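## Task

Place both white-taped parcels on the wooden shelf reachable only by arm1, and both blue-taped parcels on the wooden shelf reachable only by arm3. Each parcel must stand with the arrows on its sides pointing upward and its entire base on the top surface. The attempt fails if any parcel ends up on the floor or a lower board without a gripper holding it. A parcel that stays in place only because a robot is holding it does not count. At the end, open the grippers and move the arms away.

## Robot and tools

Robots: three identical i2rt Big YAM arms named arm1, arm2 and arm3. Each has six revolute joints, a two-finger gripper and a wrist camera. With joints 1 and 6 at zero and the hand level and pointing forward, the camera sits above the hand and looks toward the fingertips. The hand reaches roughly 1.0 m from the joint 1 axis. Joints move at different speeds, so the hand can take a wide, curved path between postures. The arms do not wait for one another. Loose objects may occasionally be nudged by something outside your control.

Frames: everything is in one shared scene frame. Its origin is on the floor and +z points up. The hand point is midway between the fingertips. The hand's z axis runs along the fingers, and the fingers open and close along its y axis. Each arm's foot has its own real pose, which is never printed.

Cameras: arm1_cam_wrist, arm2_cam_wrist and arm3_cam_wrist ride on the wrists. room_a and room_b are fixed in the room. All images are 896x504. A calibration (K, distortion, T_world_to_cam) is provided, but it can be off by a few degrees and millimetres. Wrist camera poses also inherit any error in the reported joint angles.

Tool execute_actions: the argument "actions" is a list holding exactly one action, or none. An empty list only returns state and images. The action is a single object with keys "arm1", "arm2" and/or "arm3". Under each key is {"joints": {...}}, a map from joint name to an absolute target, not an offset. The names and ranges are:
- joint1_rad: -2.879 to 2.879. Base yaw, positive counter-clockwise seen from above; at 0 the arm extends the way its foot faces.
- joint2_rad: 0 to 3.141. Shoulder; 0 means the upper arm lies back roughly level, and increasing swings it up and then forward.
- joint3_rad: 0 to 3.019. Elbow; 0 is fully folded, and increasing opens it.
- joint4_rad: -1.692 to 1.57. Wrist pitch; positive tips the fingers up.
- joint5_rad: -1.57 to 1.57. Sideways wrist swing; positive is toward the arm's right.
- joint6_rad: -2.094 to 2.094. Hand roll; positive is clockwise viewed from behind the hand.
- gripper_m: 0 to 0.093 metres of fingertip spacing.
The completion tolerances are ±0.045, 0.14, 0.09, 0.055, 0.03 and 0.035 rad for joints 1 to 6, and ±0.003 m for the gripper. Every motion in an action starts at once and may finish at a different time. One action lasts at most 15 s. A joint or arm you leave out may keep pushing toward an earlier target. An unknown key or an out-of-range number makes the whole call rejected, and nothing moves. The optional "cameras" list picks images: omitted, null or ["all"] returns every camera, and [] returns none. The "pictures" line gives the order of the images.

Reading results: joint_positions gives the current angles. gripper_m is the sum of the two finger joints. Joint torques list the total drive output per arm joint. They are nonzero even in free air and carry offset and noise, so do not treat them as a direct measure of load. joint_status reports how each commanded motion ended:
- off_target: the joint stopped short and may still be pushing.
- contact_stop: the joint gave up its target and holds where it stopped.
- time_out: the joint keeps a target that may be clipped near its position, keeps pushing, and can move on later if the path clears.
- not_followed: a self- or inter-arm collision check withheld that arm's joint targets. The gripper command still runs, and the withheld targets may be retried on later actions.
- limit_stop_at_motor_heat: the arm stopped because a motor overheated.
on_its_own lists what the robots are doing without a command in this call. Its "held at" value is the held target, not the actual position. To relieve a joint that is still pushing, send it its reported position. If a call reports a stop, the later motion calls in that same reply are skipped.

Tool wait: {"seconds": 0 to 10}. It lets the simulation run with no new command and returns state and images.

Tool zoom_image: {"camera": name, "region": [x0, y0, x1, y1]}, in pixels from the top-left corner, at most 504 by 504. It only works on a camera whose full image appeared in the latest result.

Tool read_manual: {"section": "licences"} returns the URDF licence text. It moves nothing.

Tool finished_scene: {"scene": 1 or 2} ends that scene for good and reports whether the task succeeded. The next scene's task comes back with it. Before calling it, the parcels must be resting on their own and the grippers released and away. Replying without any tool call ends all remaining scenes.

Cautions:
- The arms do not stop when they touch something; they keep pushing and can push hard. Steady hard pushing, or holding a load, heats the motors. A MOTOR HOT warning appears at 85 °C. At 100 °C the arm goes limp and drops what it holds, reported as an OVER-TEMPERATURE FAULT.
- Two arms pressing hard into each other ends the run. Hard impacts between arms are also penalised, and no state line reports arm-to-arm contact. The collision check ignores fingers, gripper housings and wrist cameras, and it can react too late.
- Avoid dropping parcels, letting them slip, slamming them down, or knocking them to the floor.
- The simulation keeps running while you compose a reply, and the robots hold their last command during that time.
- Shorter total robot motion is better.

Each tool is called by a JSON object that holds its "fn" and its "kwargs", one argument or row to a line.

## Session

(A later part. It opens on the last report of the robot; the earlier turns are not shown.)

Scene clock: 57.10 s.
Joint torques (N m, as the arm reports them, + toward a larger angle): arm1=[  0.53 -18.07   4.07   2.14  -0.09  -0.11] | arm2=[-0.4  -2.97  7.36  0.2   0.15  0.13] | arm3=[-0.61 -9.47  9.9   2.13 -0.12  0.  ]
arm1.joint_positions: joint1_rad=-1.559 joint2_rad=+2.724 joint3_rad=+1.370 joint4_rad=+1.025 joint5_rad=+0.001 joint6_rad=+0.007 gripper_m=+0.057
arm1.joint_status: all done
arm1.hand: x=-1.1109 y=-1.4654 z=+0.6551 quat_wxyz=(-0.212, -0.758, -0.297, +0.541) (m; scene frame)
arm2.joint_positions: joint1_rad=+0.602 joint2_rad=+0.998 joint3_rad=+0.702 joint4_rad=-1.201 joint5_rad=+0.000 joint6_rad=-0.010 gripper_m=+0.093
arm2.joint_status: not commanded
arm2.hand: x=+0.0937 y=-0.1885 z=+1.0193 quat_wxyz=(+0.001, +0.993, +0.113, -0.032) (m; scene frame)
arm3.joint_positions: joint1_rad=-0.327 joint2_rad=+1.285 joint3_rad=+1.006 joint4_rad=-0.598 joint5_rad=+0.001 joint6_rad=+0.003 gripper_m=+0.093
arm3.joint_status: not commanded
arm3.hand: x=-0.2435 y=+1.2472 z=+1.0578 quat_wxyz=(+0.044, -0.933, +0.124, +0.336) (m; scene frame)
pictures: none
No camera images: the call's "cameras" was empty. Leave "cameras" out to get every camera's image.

{"fn": "execute_actions", "kwargs": {
  "actions": [
    {"arm1":{"joints":{"joint2_rad":2.724,"gripper_m":0.093}}}
  ],
  "cameras": ["arm1_cam_wrist"]
}}

{"fn": "execute_actions", "kwargs": {
  "actions": [
    {"arm1":{"joints":{"joint2_rad":2.2,"joint4_rad":0.5}}}
  ],
  "cameras": ["arm1_cam_wrist","room_a","room_b"]
}}

Scene clock: 57.93 s.
Joint torques (N m, as the arm reports them, + toward a larger angle): arm1=[  0.75 -20.22   4.13   2.14  -0.09  -0.12] | arm2=[-0.38 -2.96  7.36  0.18  0.14  0.14] | arm3=[-0.51 -9.47  9.92  2.12 -0.12  0.  ]
arm1.joint_positions: joint1_rad=-1.559 joint2_rad=+2.724 joint3_rad=+1.370 joint4_rad=+1.025 joint5_rad=+0.001 joint6_rad=+0.007 gripper_m=+0.093
arm1.joint_status: all done
arm1.hand: x=-1.1109 y=-1.4654 z=+0.6551 quat_wxyz=(-0.212, -0.758, -0.297, +0.541) (m; scene frame)
arm2.joint_positions: joint1_rad=+0.602 joint2_rad=+0.998 joint3_rad=+0.702 joint4_rad=-1.201 joint5_rad=+0.000 joint6_rad=-0.010 gripper_m=+0.093
arm2.joint_status: not commanded
arm2.hand: x=+0.0937 y=-0.1885 z=+1.0193 quat_wxyz=(+0.001, +0.993, +0.113, -0.032) (m; scene frame)
arm3.joint_positions: joint1_rad=-0.327 joint2_rad=+1.285 joint3_rad=+1.006 joint4_rad=-0.598 joint5_rad=+0.001 joint6_rad=+0.003 gripper_m=+0.093
arm3.joint_status: not commanded
arm3.hand: x=-0.2435 y=+1.2472 z=+1.0578 quat_wxyz=(+0.044, -0.933, +0.124, +0.336) (m; scene frame)
pictures: arm1_cam_wrist
camera_calibration (this result's frames):
arm1_cam_wrist: T_world_to_cam=[[-0.677164, 0.73576, -0.0102743, 0.331628], [0.604984, 0.548746, -0.576951, 1.85742], [-0.41886, -0.396906, -0.816714, -0.390267], [0, 0, 0, 1]] pos_world=[-1.06261, -1.41815, 0.756311]
Images, in order (width x height): arm1_cam_wrist 896x504.

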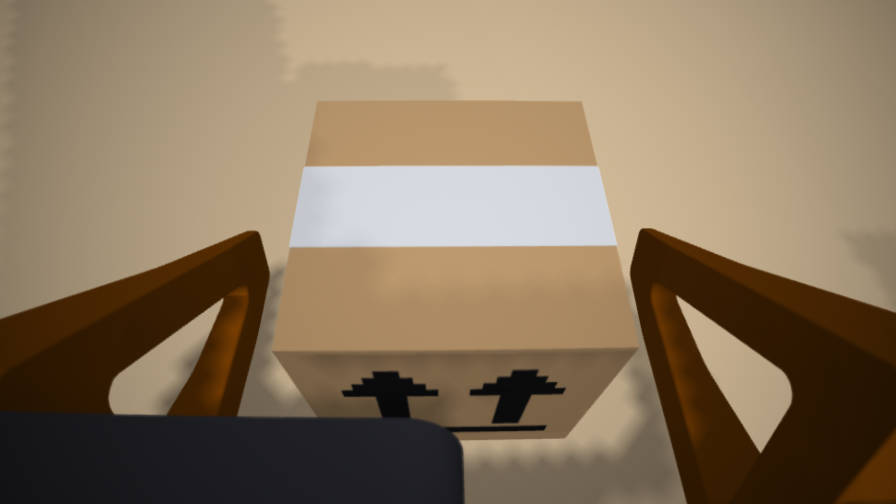

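Scene clock: 59.40 s.
Joint torques (N m, as the arm reports them, + toward a larger angle): arm1=[  0.79 -18.55   7.48   1.69  -0.08  -0.12] | arm2=[-0.47 -2.99  7.38  0.17  0.14  0.13] | arm3=[-0.56 -9.43  9.92  2.12 -0.13  0.  ]
arm1.joint_positions: joint1_rad=-1.559 joint2_rad=+2.168 joint3_rad=+1.385 joint4_rad=+0.506 joint5_rad=+0.001 joint6_rad=+0.007 gripper_m=+0.093
arm1.joint_status: all done
arm1.hand: x=-1.1742 y=-1.5272 z=+0.9540 quat_wxyz=(-0.219, -0.744, -0.292, +0.560) (m; scene frame)
arm2.joint_positions: joint1_rad=+0.602 joint2_rad=+0.998 joint3_rad=+0.702 joint4_rad=-1.201 joint5_rad=+0.000 joint6_rad=-0.010 gripper_m=+0.093
arm2.joint_status: not commanded
arm2.hand: x=+0.0937 y=-0.1885 z=+1.0193 quat_wxyz=(+0.001, +0.993, +0.113, -0.032) (m; scene frame)
arm3.joint_positions: joint1_rad=-0.327 joint2_rad=+1.285 joint3_rad=+1.006 joint4_rad=-0.598 joint5_rad=+0.001 joint6_rad=+0.003 gripper_m=+0.093
arm3.joint_status: not commanded
arm3.hand: x=-0.2435 y=+1.2472 z=+1.0578 quat_wxyz=(+0.044, -0.933, +0.124, +0.336) (m; scene frame)
pictures: arm1_cam_wrist, room_a, room_b
camera_calibration (this result's frames):
arm1_cam_wrist: T_world_to_cam=[[-0.677824, 0.735148, -0.0105673, 0.335919], [0.582268, 0.527978, -0.618226, 2.08301], [-0.448909, -0.425202, -0.785929, -0.305097], [0, 0, 0, 1]] pos_world=[-1.12214, -1.47646, 1.05154]
Images, in order (width x height): arm1_cam_wrist 896x504, room_a 896x504, room_b 896x504.

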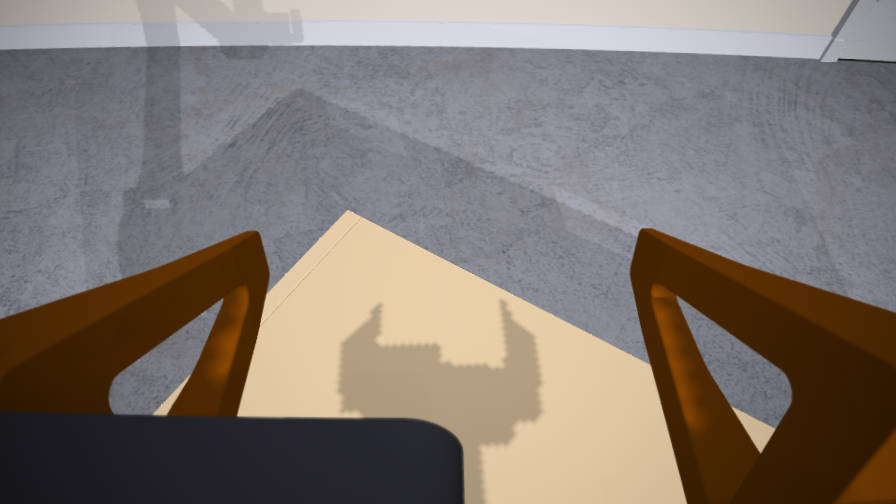

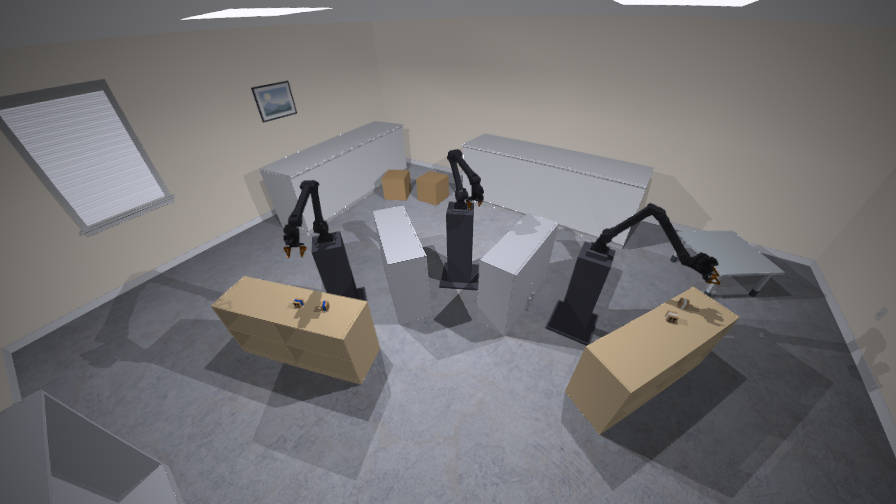

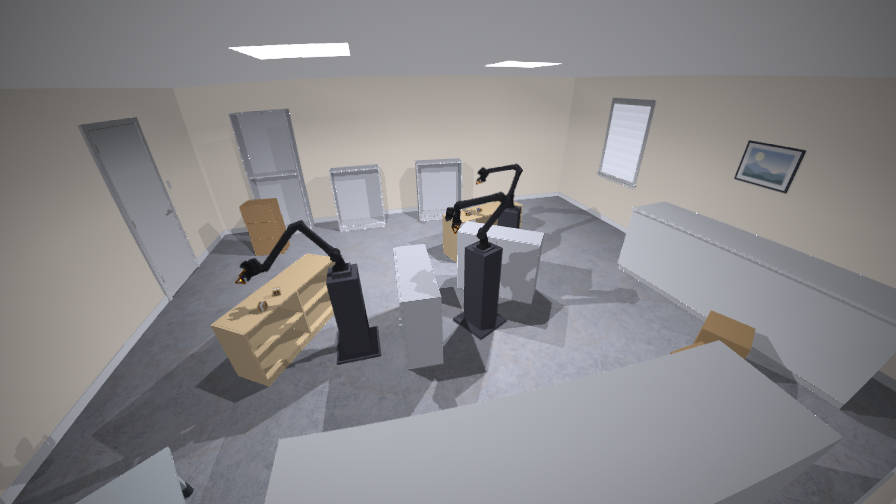

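{"fn": "zoom_image", "kwargs": {
  "camera": "room_b",
  "region": [235, 275, 305, 330]
}}

{"fn": "zoom_image", "kwargs": {
  "camera": "room_a",
  "region": [280, 285, 345, 325]
}}

{"fn": "zoom_image", "kwargs": {
  "camera": "room_a",
  "region": [650, 280, 720, 335]
}}

Region (235, 275, 305, 330) of room_b's 896x504 image, scaled by 7.200, with more detail than that image has; it fills the top 396 rows of this view, and the rest is white.

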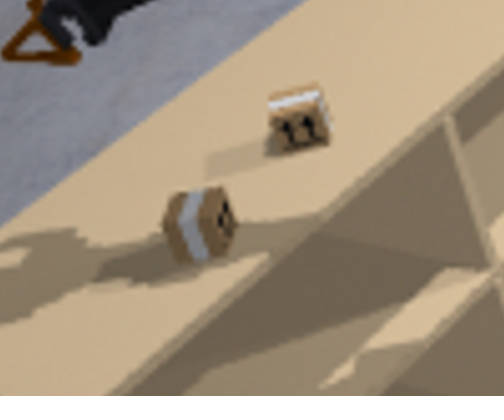

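Region (280, 285, 345, 325) of room_a's 896x504 image, scaled by 7.754, with more detail than that image has; it fills the top 310 rows of this view, and the rest is white.

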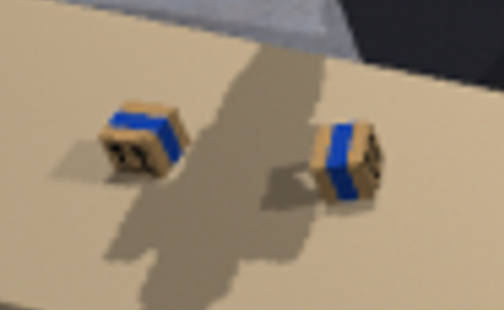

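Region (650, 280, 720, 335) of room_a's 896x504 image, scaled by 7.200, with more detail than that image has; it fills the top 396 rows of this view, and the rest is white.

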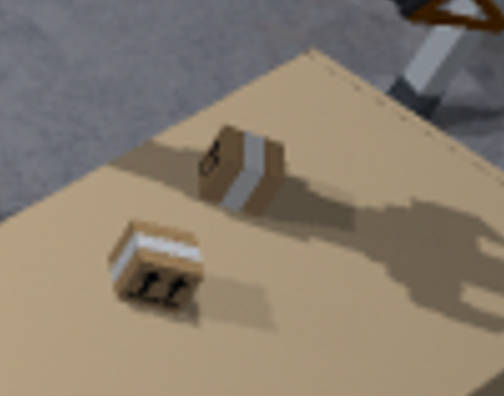

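{"fn": "execute_actions", "kwargs": {
  "actions": []
}}

Scene clock: 59.67 s.
Joint torques (N m, as the arm reports them, + toward a larger angle): arm1=[  0.76 -19.23   7.29   1.68  -0.07  -0.13] | arm2=[-0.4  -2.99  7.39  0.19  0.14  0.13] | arm3=[-0.53 -9.45  9.92  2.14 -0.12  0.  ]
arm1.joint_positions: joint1_rad=-1.559 joint2_rad=+2.168 joint3_rad=+1.385 joint4_rad=+0.506 joint5_rad=+0.001 joint6_rad=+0.007 gripper_m=+0.093
arm1.joint_status: all done
arm1.hand: x=-1.1742 y=-1.5272 z=+0.9540 quat_wxyz=(-0.219, -0.744, -0.292, +0.560) (m; scene frame)
arm2.joint_positions: joint1_rad=+0.602 joint2_rad=+0.998 joint3_rad=+0.702 joint4_rad=-1.201 joint5_rad=+0.000 joint6_rad=-0.010 gripper_m=+0.093
arm2.joint_status: not commanded
arm2.hand: x=+0.0937 y=-0.1885 z=+1.0193 quat_wxyz=(+0.001, +0.993, +0.113, -0.032) (m; scene frame)
arm3.joint_positions: joint1_rad=-0.327 joint2_rad=+1.285 joint3_rad=+1.006 joint4_rad=-0.598 joint5_rad=+0.001 joint6_rad=+0.003 gripper_m=+0.093
arm3.joint_status: not commanded
arm3.hand: x=-0.2435 y=+1.2472 z=+1.0578 quat_wxyz=(+0.044, -0.933, +0.124, +0.336) (m; scene frame)
pictures: arm1_cam_wrist, arm2_cam_wrist, arm3_cam_wrist, room_a, room_b
camera_calibration (this result's frames):
arm1_cam_wrist: T_world_to_cam=[[-0.677824, 0.735148, -0.0105673, 0.335919], [0.582268, 0.527978, -0.618226, 2.08301], [-0.448909, -0.425202, -0.785929, -0.305097], [0, 0, 0, 1]] pos_world=[-1.12214, -1.47646, 1.05154]
arm2_cam_wrist: T_world_to_cam=[[-0.224405, 0.974396, 0.013931, 0.187161], [0.826263, 0.182671, 0.532843, -0.58033], [0.516655, 0.131083, -0.8461, 0.959767], [0, 0, 0, 1]] pos_world=[0.0256366, -0.202168, 1.11868]
arm3_cam_wrist: T_world_to_cam=[[0.255484, 0.966791, -0.00663777, -1.13774], [0.963803, -0.255224, -0.0770975, 0.638515], [-0.0762312, 0.0132996, -0.997001, 1.14219], [0, 0, 0, 1]] pos_world=[-0.237659, 1.24773, 1.18044]
Images, in order (width x height): arm1_cam_wrist 896x504, arm2_cam_wrist 896x504, arm3_cam_wrist 896x504, room_a 896x504, room_b 896x504.

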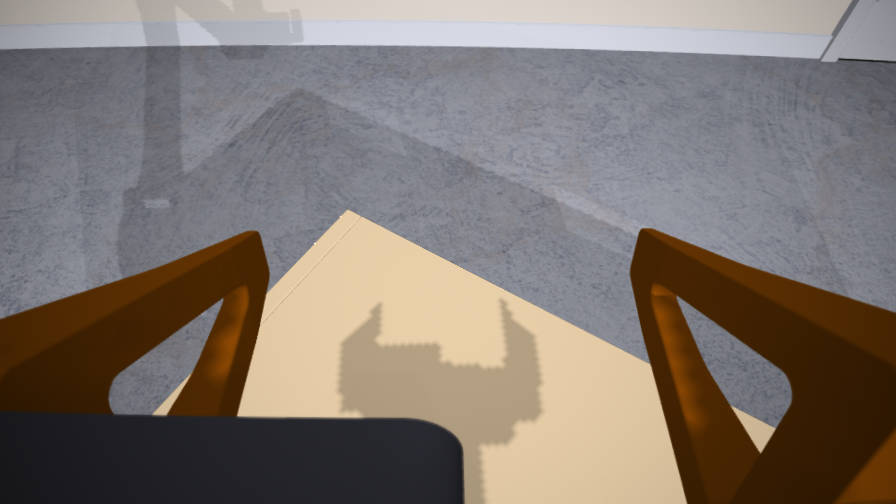

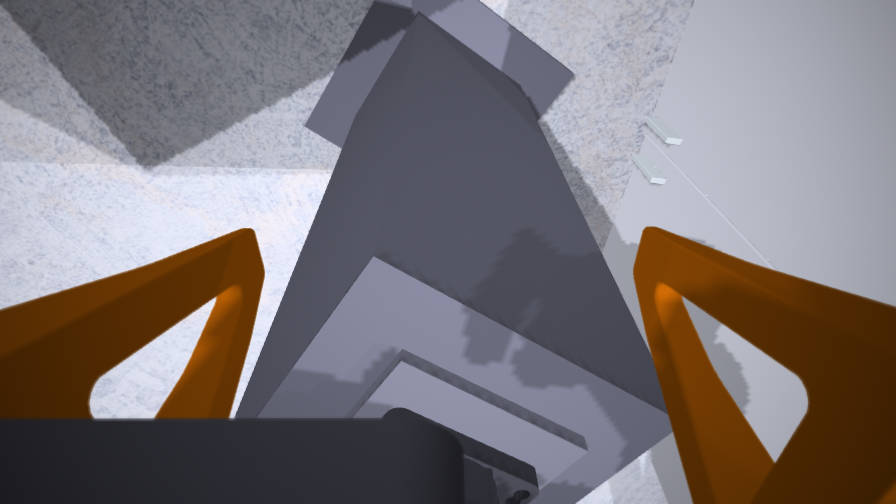

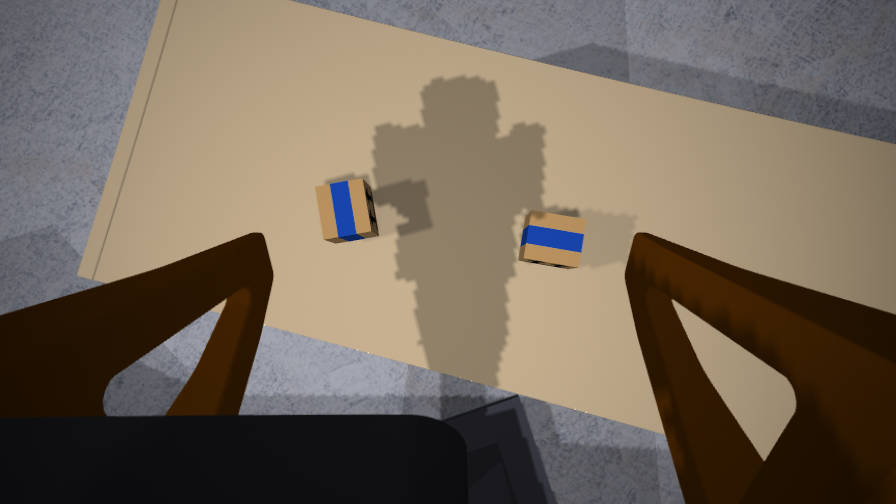

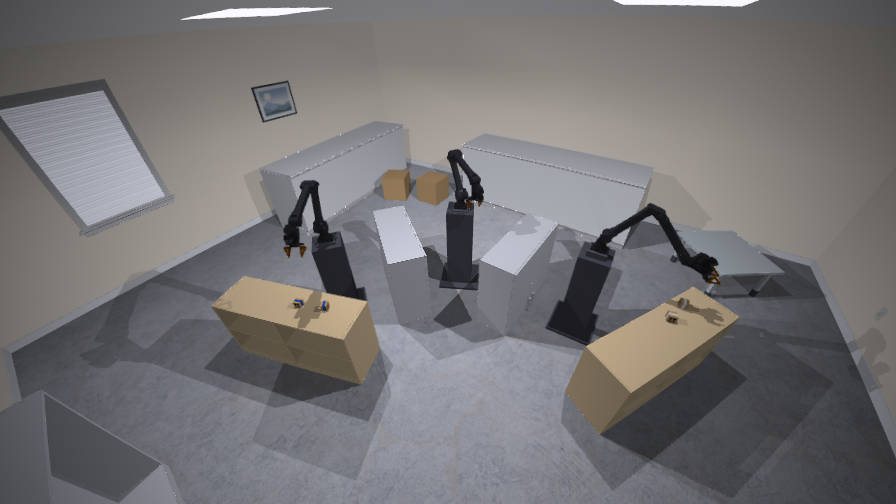

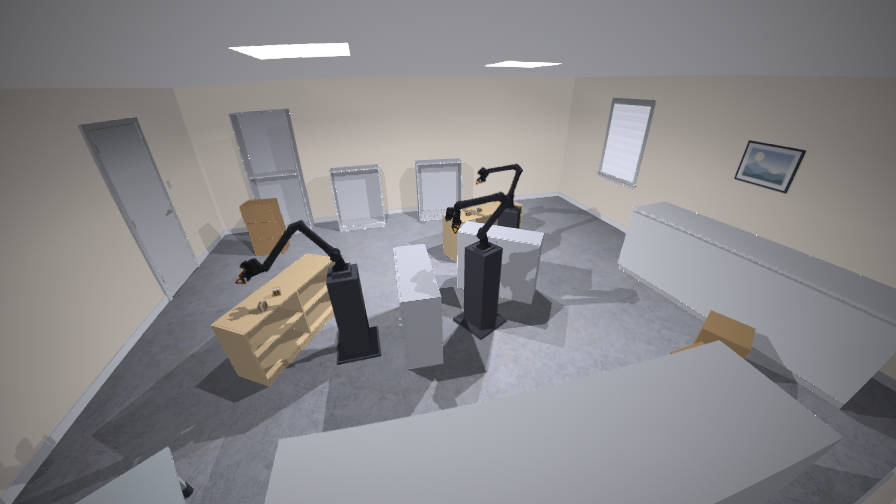

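{"fn": "zoom_image", "kwargs": {
  "camera": "room_a",
  "region": [620, 270, 760, 350]
}}

{"fn": "zoom_image", "kwargs": {
  "camera": "room_b",
  "region": [200, 250, 340, 340]
}}

Region (620, 270, 760, 350) of room_a's 896x504 image, scaled by 3.600, with more detail than that image has; it fills the top 288 rows of this view, and the rest is white.

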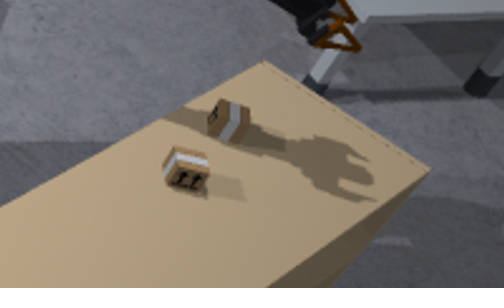

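Region (200, 250, 340, 340) of room_b's 896x504 image, scaled by 3.600, with more detail than that image has; it fills the top 324 rows of this view, and the rest is white.

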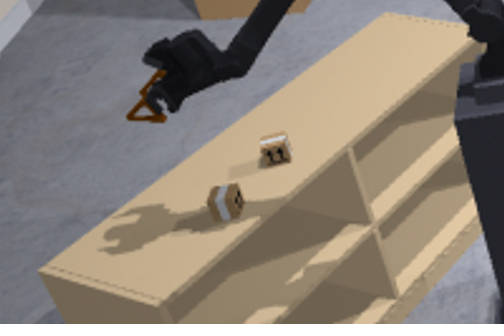

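{"fn": "finished_scene", "kwargs": {
  "scene": 2
}}

The scene is finished: the task was done.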